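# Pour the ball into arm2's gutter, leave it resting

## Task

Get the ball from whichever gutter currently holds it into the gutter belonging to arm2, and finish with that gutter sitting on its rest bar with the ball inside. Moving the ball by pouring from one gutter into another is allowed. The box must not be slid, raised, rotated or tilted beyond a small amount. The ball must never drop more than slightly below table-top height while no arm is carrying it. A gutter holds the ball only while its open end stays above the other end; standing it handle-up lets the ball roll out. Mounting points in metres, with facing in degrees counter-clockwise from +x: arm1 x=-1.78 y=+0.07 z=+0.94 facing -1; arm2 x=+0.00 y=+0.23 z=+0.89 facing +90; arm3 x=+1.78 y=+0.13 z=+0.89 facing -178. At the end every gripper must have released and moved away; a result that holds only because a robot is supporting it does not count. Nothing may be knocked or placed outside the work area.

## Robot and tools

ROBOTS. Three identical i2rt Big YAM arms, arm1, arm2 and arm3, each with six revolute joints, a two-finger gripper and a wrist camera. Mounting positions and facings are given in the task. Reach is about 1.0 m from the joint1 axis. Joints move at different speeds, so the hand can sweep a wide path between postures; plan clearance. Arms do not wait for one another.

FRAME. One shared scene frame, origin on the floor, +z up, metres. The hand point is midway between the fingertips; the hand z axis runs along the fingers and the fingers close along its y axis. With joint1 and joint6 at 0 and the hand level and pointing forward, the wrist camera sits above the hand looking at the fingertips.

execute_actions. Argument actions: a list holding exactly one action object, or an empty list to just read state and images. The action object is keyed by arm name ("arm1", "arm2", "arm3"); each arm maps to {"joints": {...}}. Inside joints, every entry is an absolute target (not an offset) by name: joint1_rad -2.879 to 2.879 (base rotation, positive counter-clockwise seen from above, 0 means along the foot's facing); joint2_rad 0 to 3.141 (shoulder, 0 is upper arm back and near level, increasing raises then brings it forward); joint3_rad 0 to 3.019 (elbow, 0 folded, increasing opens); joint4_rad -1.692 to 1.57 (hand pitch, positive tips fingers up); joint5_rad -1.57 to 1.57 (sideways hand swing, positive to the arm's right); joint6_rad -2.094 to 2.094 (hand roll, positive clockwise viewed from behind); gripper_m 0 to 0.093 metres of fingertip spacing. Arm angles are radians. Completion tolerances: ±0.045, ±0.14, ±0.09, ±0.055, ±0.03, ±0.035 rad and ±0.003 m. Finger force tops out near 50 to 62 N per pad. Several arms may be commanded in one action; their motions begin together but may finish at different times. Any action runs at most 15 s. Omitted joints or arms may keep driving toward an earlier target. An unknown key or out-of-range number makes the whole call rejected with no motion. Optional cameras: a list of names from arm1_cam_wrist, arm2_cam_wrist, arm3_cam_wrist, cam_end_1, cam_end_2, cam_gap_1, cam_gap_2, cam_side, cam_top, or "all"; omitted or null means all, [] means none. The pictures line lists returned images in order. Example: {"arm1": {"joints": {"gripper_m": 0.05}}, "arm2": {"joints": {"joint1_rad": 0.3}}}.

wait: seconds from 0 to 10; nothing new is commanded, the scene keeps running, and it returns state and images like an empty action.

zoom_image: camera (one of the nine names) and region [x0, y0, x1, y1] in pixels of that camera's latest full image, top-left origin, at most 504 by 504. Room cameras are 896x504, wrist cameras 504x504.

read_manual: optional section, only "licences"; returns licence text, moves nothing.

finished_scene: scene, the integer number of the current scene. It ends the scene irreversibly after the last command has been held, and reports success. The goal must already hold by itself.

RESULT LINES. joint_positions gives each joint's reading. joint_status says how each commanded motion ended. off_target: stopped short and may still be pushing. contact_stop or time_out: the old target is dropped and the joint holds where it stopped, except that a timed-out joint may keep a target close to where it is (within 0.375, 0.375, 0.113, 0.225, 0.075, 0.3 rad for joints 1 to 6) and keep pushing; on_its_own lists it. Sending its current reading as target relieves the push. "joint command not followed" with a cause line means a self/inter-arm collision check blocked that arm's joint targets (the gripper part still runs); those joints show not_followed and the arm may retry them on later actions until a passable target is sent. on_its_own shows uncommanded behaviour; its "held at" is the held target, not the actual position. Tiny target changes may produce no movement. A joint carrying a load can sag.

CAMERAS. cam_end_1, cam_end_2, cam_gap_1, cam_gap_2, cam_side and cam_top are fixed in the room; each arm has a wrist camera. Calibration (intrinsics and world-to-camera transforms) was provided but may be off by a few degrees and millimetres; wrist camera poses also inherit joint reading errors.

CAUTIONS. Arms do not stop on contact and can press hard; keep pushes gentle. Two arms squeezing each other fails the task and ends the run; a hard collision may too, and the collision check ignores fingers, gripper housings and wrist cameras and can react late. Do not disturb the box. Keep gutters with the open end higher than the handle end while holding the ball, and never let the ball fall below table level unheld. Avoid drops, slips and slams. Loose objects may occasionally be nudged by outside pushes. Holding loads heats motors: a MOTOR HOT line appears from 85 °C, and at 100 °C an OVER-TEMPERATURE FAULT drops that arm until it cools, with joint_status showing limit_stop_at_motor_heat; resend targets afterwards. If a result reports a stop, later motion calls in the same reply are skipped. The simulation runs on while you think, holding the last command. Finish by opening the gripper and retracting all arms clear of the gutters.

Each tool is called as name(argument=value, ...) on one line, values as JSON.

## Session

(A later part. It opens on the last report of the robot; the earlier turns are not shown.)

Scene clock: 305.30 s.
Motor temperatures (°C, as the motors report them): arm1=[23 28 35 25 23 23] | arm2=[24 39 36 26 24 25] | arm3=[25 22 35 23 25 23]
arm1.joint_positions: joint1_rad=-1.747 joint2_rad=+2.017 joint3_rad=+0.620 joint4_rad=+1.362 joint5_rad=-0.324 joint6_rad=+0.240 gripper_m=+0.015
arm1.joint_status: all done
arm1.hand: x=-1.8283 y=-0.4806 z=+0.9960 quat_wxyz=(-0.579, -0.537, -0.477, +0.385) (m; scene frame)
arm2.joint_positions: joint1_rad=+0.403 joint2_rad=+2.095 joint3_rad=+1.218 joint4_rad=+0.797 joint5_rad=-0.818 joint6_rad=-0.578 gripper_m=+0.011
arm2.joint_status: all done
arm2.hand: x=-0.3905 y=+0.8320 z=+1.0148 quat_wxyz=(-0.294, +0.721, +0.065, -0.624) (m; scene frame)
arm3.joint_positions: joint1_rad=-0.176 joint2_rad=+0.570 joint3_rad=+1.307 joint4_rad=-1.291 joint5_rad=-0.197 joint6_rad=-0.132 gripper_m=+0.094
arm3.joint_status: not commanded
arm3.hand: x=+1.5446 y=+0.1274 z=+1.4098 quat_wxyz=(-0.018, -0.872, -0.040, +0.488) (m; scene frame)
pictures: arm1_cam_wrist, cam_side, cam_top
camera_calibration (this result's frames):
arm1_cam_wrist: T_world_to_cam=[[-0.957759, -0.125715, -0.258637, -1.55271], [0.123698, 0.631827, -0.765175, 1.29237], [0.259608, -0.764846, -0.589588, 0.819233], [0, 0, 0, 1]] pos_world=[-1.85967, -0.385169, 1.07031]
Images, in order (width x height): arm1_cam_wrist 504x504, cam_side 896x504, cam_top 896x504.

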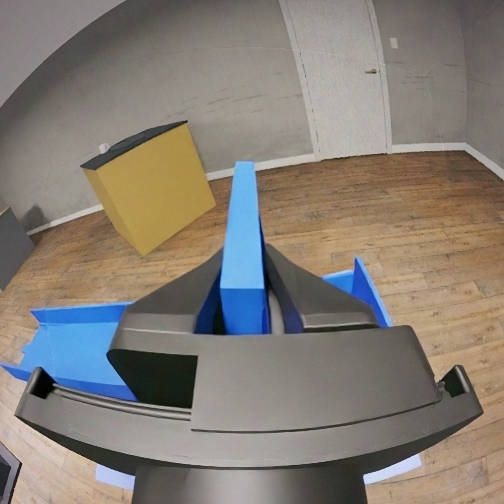

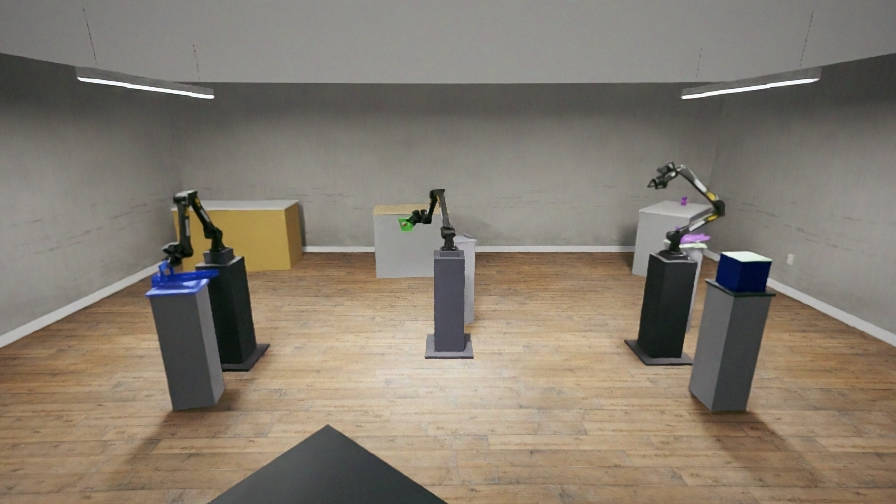

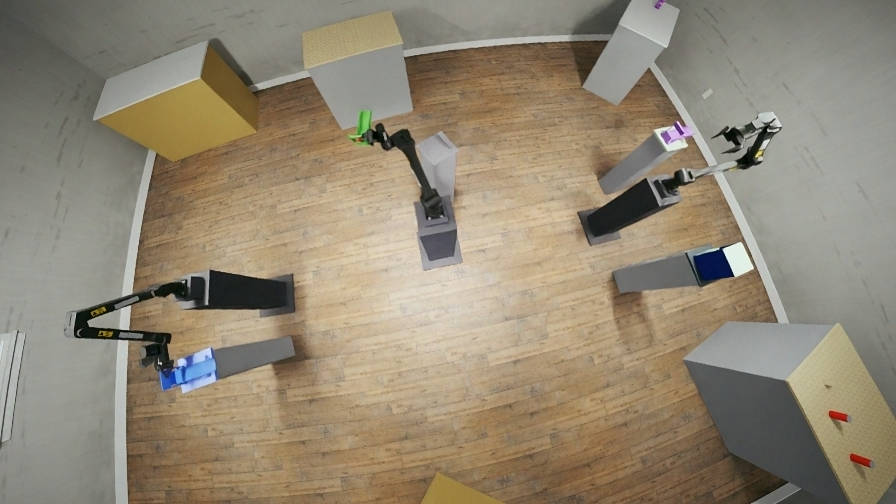

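execute_actions(actions=[{"arm1":{"joints":{"joint2_rad":2.09,"joint4_rad":1.54}},"arm2":{"joints":{"joint1_rad":-0.399,"joint2_rad":1.55,"joint3_rad":0.454,"joint4_rad":1.13}}}], cameras=["cam_side","cam_end_1","arm2_cam_wrist"])

execute_actions(actions=[{"arm1":{"joints":{"gripper_m":0.09}},"arm2":{"joints":{"joint6_rad":-0.27,"joint2_rad":1.75,"joint4_rad":1.33}}}], cameras=["cam_side","cam_end_1","arm2_cam_wrist","arm1_cam_wrist"])

Scene clock: 313.53 s.
Motor temperatures (°C, as the motors report them): arm1=[23 27 32 25 23 23] | arm2=[24 37 35 26 24 25] | arm3=[25 22 35 23 25 23]
arm1.joint_positions: joint1_rad=-1.747 joint2_rad=+2.094 joint3_rad=+0.620 joint4_rad=+1.502 joint5_rad=-0.325 joint6_rad=+0.240 gripper_m=+0.015
arm1.joint_status: all done
arm1.hand: x=-1.8272 y=-0.4750 z=+0.9886 quat_wxyz=(-0.593, -0.517, -0.468, +0.403) (m; scene frame)
arm2.joint_positions: joint1_rad=-0.392 joint2_rad=+1.569 joint3_rad=+0.433 joint4_rad=+1.107 joint5_rad=-0.816 joint6_rad=-0.581 gripper_m=+0.011
arm2.joint_status: all done
arm2.hand: x=+0.0544 y=+0.6867 z=+1.0538 quat_wxyz=(-0.531, +0.680, -0.205, -0.462) (m; scene frame)
arm3.joint_positions: joint1_rad=-0.176 joint2_rad=+0.570 joint3_rad=+1.307 joint4_rad=-1.291 joint5_rad=-0.197 joint6_rad=-0.132 gripper_m=+0.094
arm3.joint_status: not commanded
arm3.hand: x=+1.5446 y=+0.1274 z=+1.4098 quat_wxyz=(-0.018, -0.872, -0.040, +0.488) (m; scene frame)
pictures: arm2_cam_wrist, cam_end_1, cam_side
camera_calibration (this result's frames):
arm2_cam_wrist: T_world_to_cam=[[0.780839, 0.337686, 0.525603, -0.82657], [0.623235, -0.362844, -0.692764, 0.949757], [-0.0432247, 0.868511, -0.493781, 0.047978], [0, 0, 0, 1]] pos_world=[0.0555706, 0.582066, 1.1161]
Images, in order (width x height): arm2_cam_wrist 504x504, cam_end_1 896x504, cam_side 896x504.

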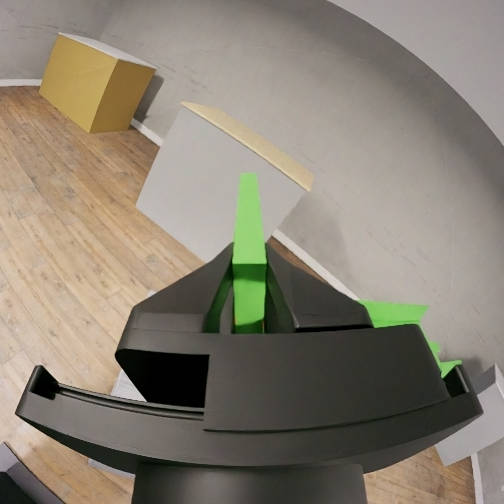

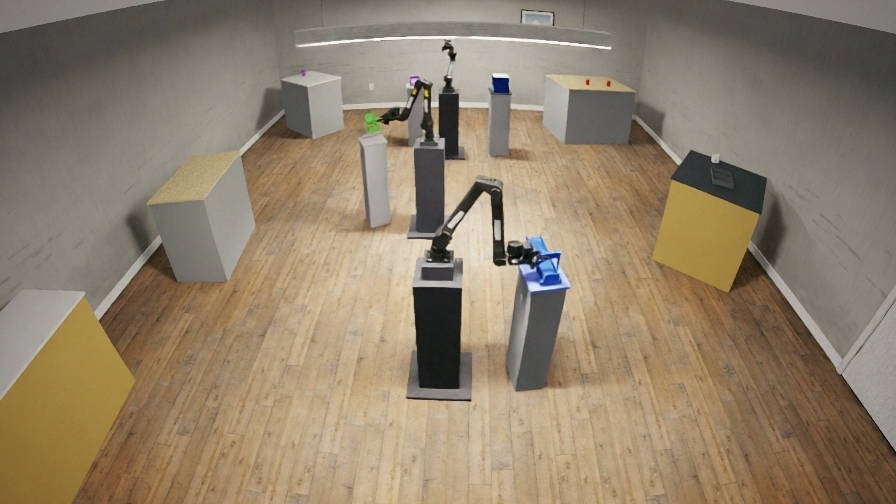

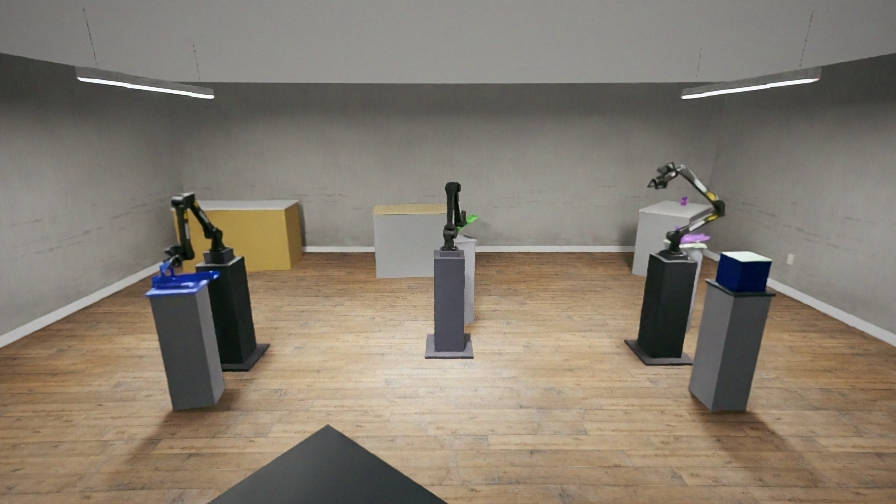

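Scene clock: 314.87 s.
Motor temperatures (°C, as the motors report them): arm1=[23 27 32 25 23 23] | arm2=[24 37 35 26 24 25] | arm3=[25 22 35 23 25 23]
arm1.joint_positions: joint1_rad=-1.747 joint2_rad=+2.094 joint3_rad=+0.620 joint4_rad=+1.515 joint5_rad=-0.325 joint6_rad=+0.248 gripper_m=+0.090
arm1.joint_status: all done
arm1.hand: x=-1.8271 y=-0.4749 z=+0.9920 quat_wxyz=(-0.597, -0.514, -0.464, +0.404) (m; scene frame)
arm2.joint_positions: joint1_rad=-0.392 joint2_rad=+1.775 joint3_rad=+0.433 joint4_rad=+1.289 joint5_rad=-0.817 joint6_rad=-0.272 gripper_m=+0.011
arm2.joint_status: all done
arm2.hand: x=+0.0549 y=+0.6888 z=+1.0022 quat_wxyz=(-0.445, +0.643, -0.315, -0.538) (m; scene frame)
arm3.joint_positions: joint1_rad=-0.176 joint2_rad=+0.570 joint3_rad=+1.307 joint4_rad=-1.291 joint5_rad=-0.197 joint6_rad=-0.132 gripper_m=+0.094
arm3.joint_status: not commanded
arm3.hand: x=+1.5446 y=+0.1274 z=+1.4098 quat_wxyz=(-0.018, -0.872, -0.040, +0.488) (m; scene frame)
pictures: arm1_cam_wrist, arm2_cam_wrist, cam_end_1, cam_side
camera_calibration (this result's frames):
arm1_cam_wrist: T_world_to_cam=[[-0.959252, -0.144598, -0.24275, -1.57931], [0.118627, 0.573645, -0.810469, 1.29358], [0.256444, -0.80624, -0.533116, 0.739472], [0, 0, 0, 1]] pos_world=[-1.85805, -0.374228, 1.05925]
arm2_cam_wrist: T_world_to_cam=[[0.892771, 0.390077, 0.22539, -0.54186], [0.404944, -0.475566, -0.780933, 1.09244], [-0.197436, 0.788465, -0.582531, 0.173237], [0, 0, 0, 1]] pos_world=[0.0755817, 0.594305, 1.07617]
Images, in order (width x height): arm1_cam_wrist 504x504, arm2_cam_wrist 504x504, cam_end_1 896x504, cam_side 896x504.

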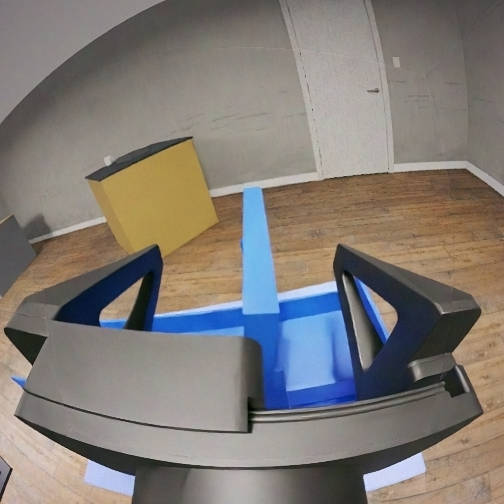

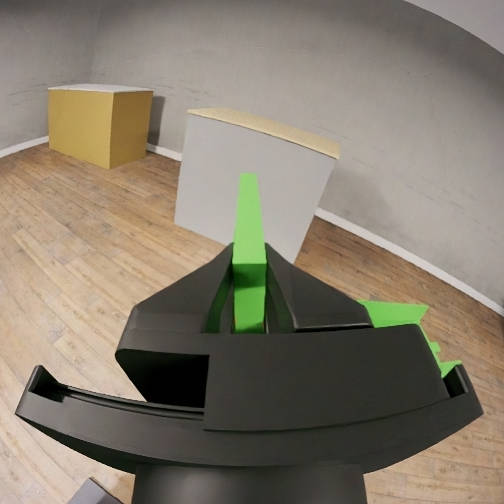

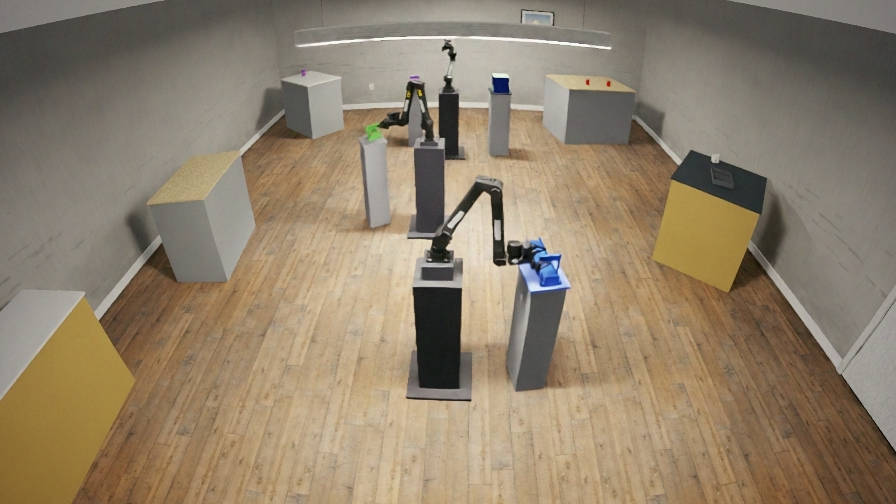

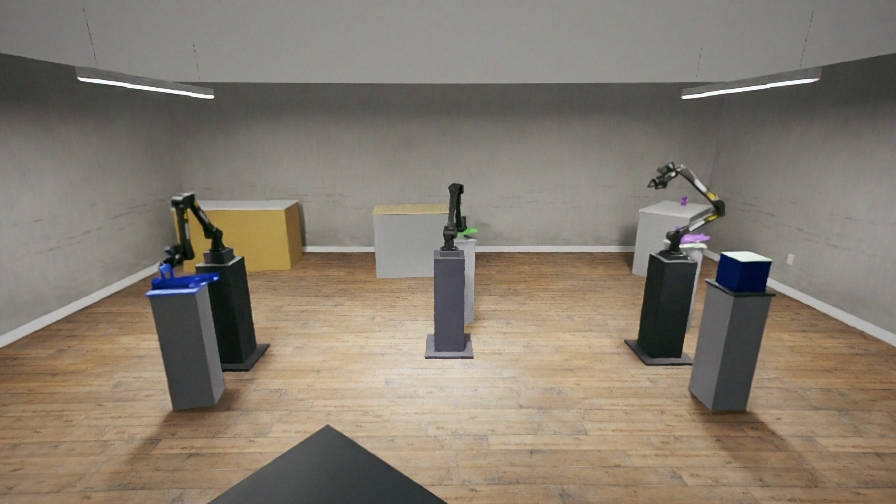

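execute_actions(actions=[{"arm1":{"joints":{"joint2_rad":1.6,"joint4_rad":1.0}},"arm2":{"joints":{"joint3_rad":0.475,"joint4_rad":1.49}}}], cameras=[])

execute_actions(actions=[{"arm2":{"joints":{"joint2_rad":1.90}}}], cameras=["cam_end_2","arm2_cam_wrist"])

Scene clock: 323.47 s.
Motor temperatures (°C, as the motors report them): arm1=[23 27 31 25 23 23] | arm2=[24 34 33 26 24 25] | arm3=[25 22 35 23 25 23]
arm1.joint_positions: joint1_rad=-1.747 joint2_rad=+1.590 joint3_rad=+0.620 joint4_rad=+1.018 joint5_rad=-0.325 joint6_rad=+0.249 gripper_m=+0.090
arm1.joint_status: all done
arm1.hand: x=-1.8291 y=-0.4808 z=+1.1421 quat_wxyz=(-0.599, -0.512, -0.463, +0.406) (m; scene frame)
arm2.joint_positions: joint1_rad=-0.392 joint2_rad=+1.775 joint3_rad=+0.433 joint4_rad=+1.449 joint5_rad=-0.817 joint6_rad=-0.269 gripper_m=+0.011
arm2.joint_status: all done
arm2.hand: x=+0.0546 y=+0.6877 z=+1.0329 quat_wxyz=(-0.501, +0.624, -0.261, -0.540) (m; scene frame)
arm3.joint_positions: joint1_rad=-0.176 joint2_rad=+0.570 joint3_rad=+1.307 joint4_rad=-1.291 joint5_rad=-0.197 joint6_rad=-0.132 gripper_m=+0.094
arm3.joint_status: not commanded
arm3.hand: x=+1.5446 y=+0.1274 z=+1.4098 quat_wxyz=(-0.018, -0.872, -0.040, +0.488) (m; scene frame)
pictures: none
No camera images: the call's "cameras" was empty. Leave "cameras" out to get every camera's image.

Scene clock: 324.30 s.
Motor temperatures (°C, as the motors report them): arm1=[23 27 31 25 23 23] | arm2=[24 34 33 26 24 25] | arm3=[25 22 35 23 25 23]
arm1.joint_positions: joint1_rad=-1.747 joint2_rad=+1.590 joint3_rad=+0.620 joint4_rad=+1.018 joint5_rad=-0.325 joint6_rad=+0.249 gripper_m=+0.090
arm1.joint_status: not commanded
arm1.hand: x=-1.8291 y=-0.4808 z=+1.1421 quat_wxyz=(-0.599, -0.512, -0.463, +0.406) (m; scene frame)
arm2.joint_positions: joint1_rad=-0.392 joint2_rad=+1.923 joint3_rad=+0.446 joint4_rad=+1.461 joint5_rad=-0.817 joint6_rad=-0.267 gripper_m=+0.011
arm2.joint_status: all done
arm2.hand: x=+0.0551 y=+0.6894 z=+0.9758 quat_wxyz=(-0.458, +0.638, -0.304, -0.539) (m; scene frame)
arm3.joint_positions: joint1_rad=-0.176 joint2_rad=+0.570 joint3_rad=+1.307 joint4_rad=-1.291 joint5_rad=-0.197 joint6_rad=-0.132 gripper_m=+0.094
arm3.joint_status: not commanded
arm3.hand: x=+1.5446 y=+0.1274 z=+1.4098 quat_wxyz=(-0.018, -0.872, -0.040, +0.488) (m; scene frame)
pictures: arm2_cam_wrist, cam_end_2
camera_calibration (this result's frames):
arm2_cam_wrist: T_world_to_cam=[[0.890615, 0.381905, 0.246887, -0.551581], [0.412667, -0.450597, -0.791624, 1.06479], [-0.191079, 0.806914, -0.558908, 0.121318], [0, 0, 0, 1]] pos_world=[0.0750235, 0.59255, 1.0469]
Images, in order (width x height): arm2_cam_wrist 504x504, cam_end_2 896x504.

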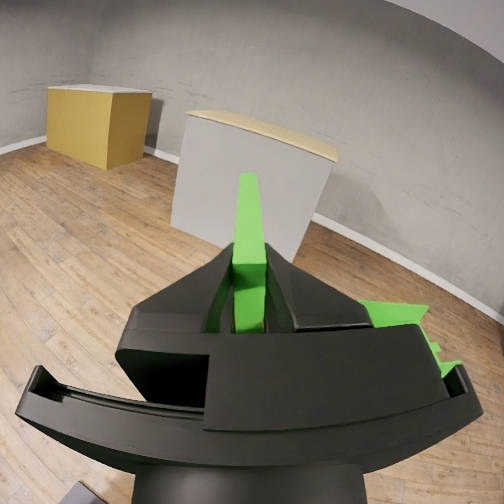

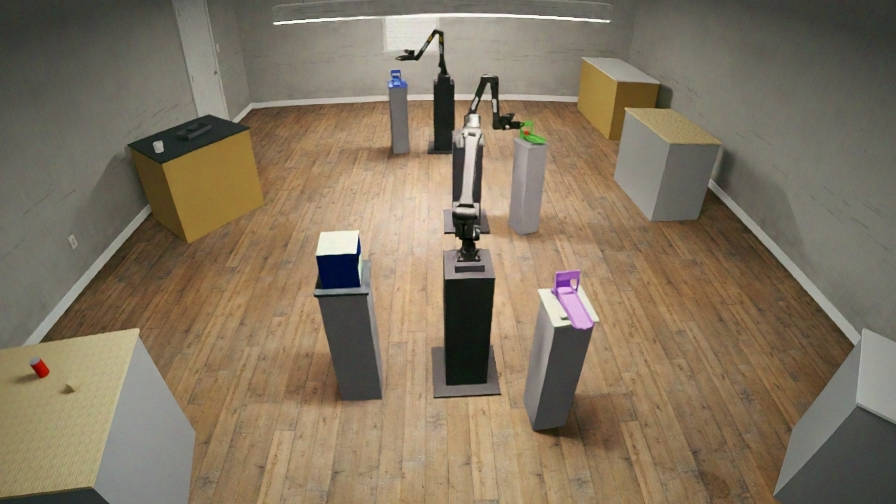

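execute_actions(actions=[{"arm2":{"joints":{"gripper_m":0.09}}}], cameras=[])

execute_actions(actions=[{"arm2":{"joints":{"joint2_rad":1.4,"joint4_rad":0.95}}}], cameras=["cam_end_2","arm2_cam_wrist","cam_side"])

zoom_image(camera="cam_end_2", region=[480, 90, 580, 160])

Scene clock: 330.10 s.
Motor temperatures (°C, as the motors report them): arm1=[23 26 31 25 23 23] | arm2=[24 33 32 26 24 25] | arm3=[25 22 35 23 25 23]
arm1.joint_positions: joint1_rad=-1.747 joint2_rad=+1.590 joint3_rad=+0.620 joint4_rad=+1.018 joint5_rad=-0.325 joint6_rad=+0.249 gripper_m=+0.090
arm1.joint_status: not commanded
arm1.hand: x=-1.8291 y=-0.4808 z=+1.1421 quat_wxyz=(-0.599, -0.512, -0.463, +0.406) (m; scene frame)
arm2.joint_positions: joint1_rad=-0.392 joint2_rad=+1.918 joint3_rad=+0.454 joint4_rad=+1.468 joint5_rad=-0.817 joint6_rad=-0.267 gripper_m=+0.090
arm2.joint_status: all done
arm2.hand: x=+0.0565 y=+0.6927 z=+0.9813 quat_wxyz=(-0.465, +0.636, -0.297, -0.540) (m; scene frame)
arm3.joint_positions: joint1_rad=-0.176 joint2_rad=+0.570 joint3_rad=+1.307 joint4_rad=-1.291 joint5_rad=-0.197 joint6_rad=-0.132 gripper_m=+0.094
arm3.joint_status: not commanded
arm3.hand: x=+1.5446 y=+0.1274 z=+1.4098 quat_wxyz=(-0.018, -0.872, -0.040, +0.488) (m; scene frame)
pictures: none
No camera images: the call's "cameras" was empty. Leave "cameras" out to get every camera's image.

Scene clock: 331.37 s.
Motor temperatures (°C, as the motors report them): arm1=[23 26 31 25 23 23] | arm2=[24 33 32 26 24 25] | arm3=[25 22 35 23 25 23]
arm1.joint_positions: joint1_rad=-1.747 joint2_rad=+1.590 joint3_rad=+0.620 joint4_rad=+1.018 joint5_rad=-0.325 joint6_rad=+0.249 gripper_m=+0.090
arm1.joint_status: not commanded
arm1.hand: x=-1.8291 y=-0.4808 z=+1.1421 quat_wxyz=(-0.599, -0.512, -0.463, +0.406) (m; scene frame)
arm2.joint_positions: joint1_rad=-0.392 joint2_rad=+1.403 joint3_rad=+0.454 joint4_rad=+0.959 joint5_rad=-0.817 joint6_rad=-0.267 gripper_m=+0.090
arm2.joint_status: all done
arm2.hand: x=+0.0539 y=+0.6845 z=+1.1037 quat_wxyz=(-0.467, +0.635, -0.295, -0.540) (m; scene frame)
arm3.joint_positions: joint1_rad=-0.176 joint2_rad=+0.570 joint3_rad=+1.307 joint4_rad=-1.291 joint5_rad=-0.197 joint6_rad=-0.132 gripper_m=+0.094
arm3.joint_status: not commanded
arm3.hand: x=+1.5446 y=+0.1274 z=+1.4098 quat_wxyz=(-0.018, -0.872, -0.040, +0.488) (m; scene frame)
pictures: arm2_cam_wrist, cam_end_2, cam_side
camera_calibration (this result's frames):
arm2_cam_wrist: T_world_to_cam=[[0.887979, 0.375247, 0.265861, -0.596467], [0.420967, -0.430503, -0.798407, 1.15762], [-0.185146, 0.820888, -0.540245, 0.166122], [0, 0, 0, 1]] pos_world=[0.0730876, 0.585814, 1.17257]
Images, in order (width x height): arm2_cam_wrist 504x504, cam_end_2 896x504, cam_side 896x504.

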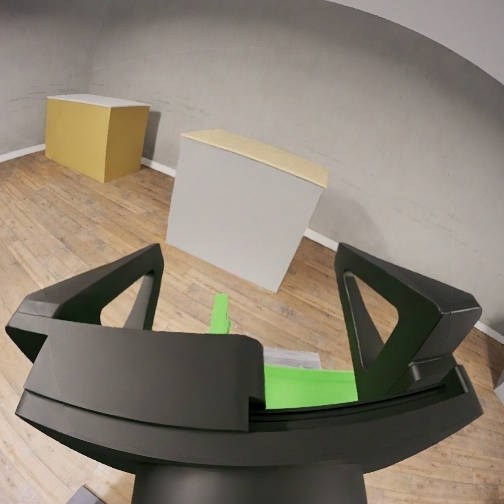

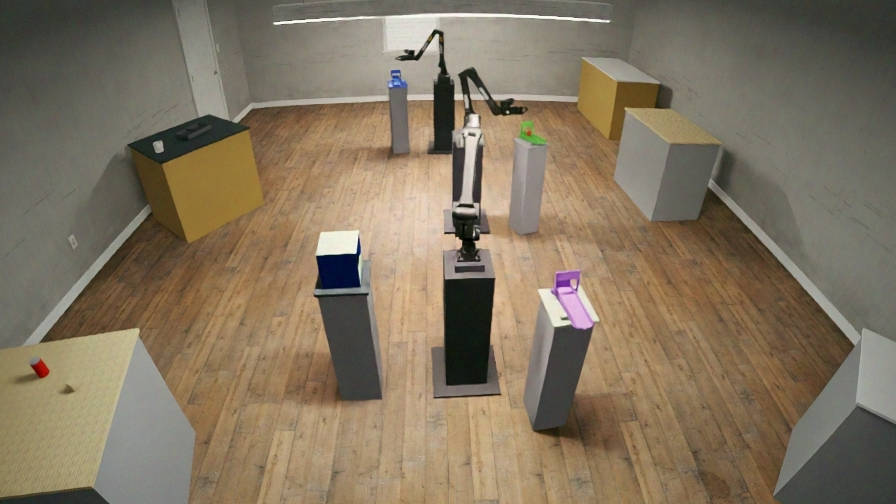

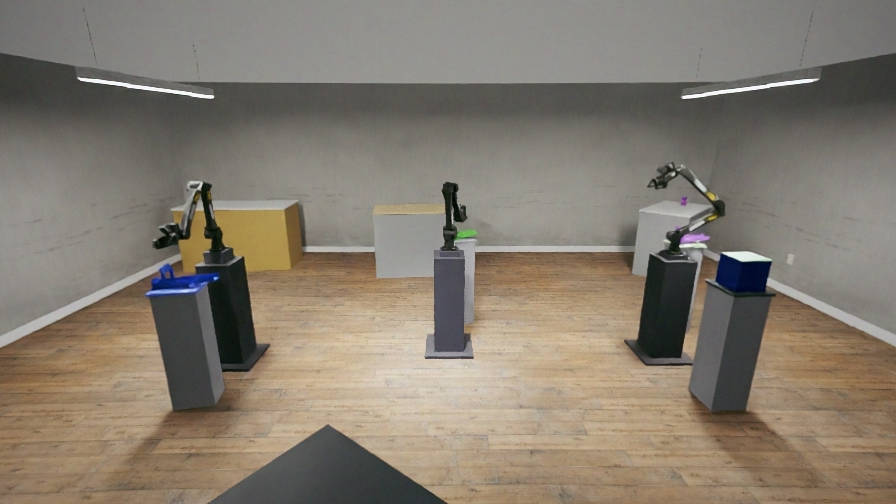

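Region (480, 90, 580, 160) of cam_end_2's 896x504 image, scaled by 5.040, with more detail than that image has; it fills the top 353 rows of this view, and the rest is white.

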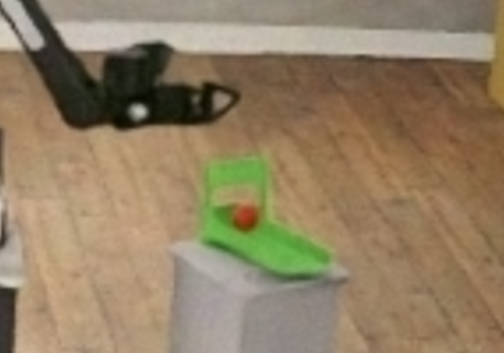

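finished_scene(scene=1)

The scene is finished: the task was done.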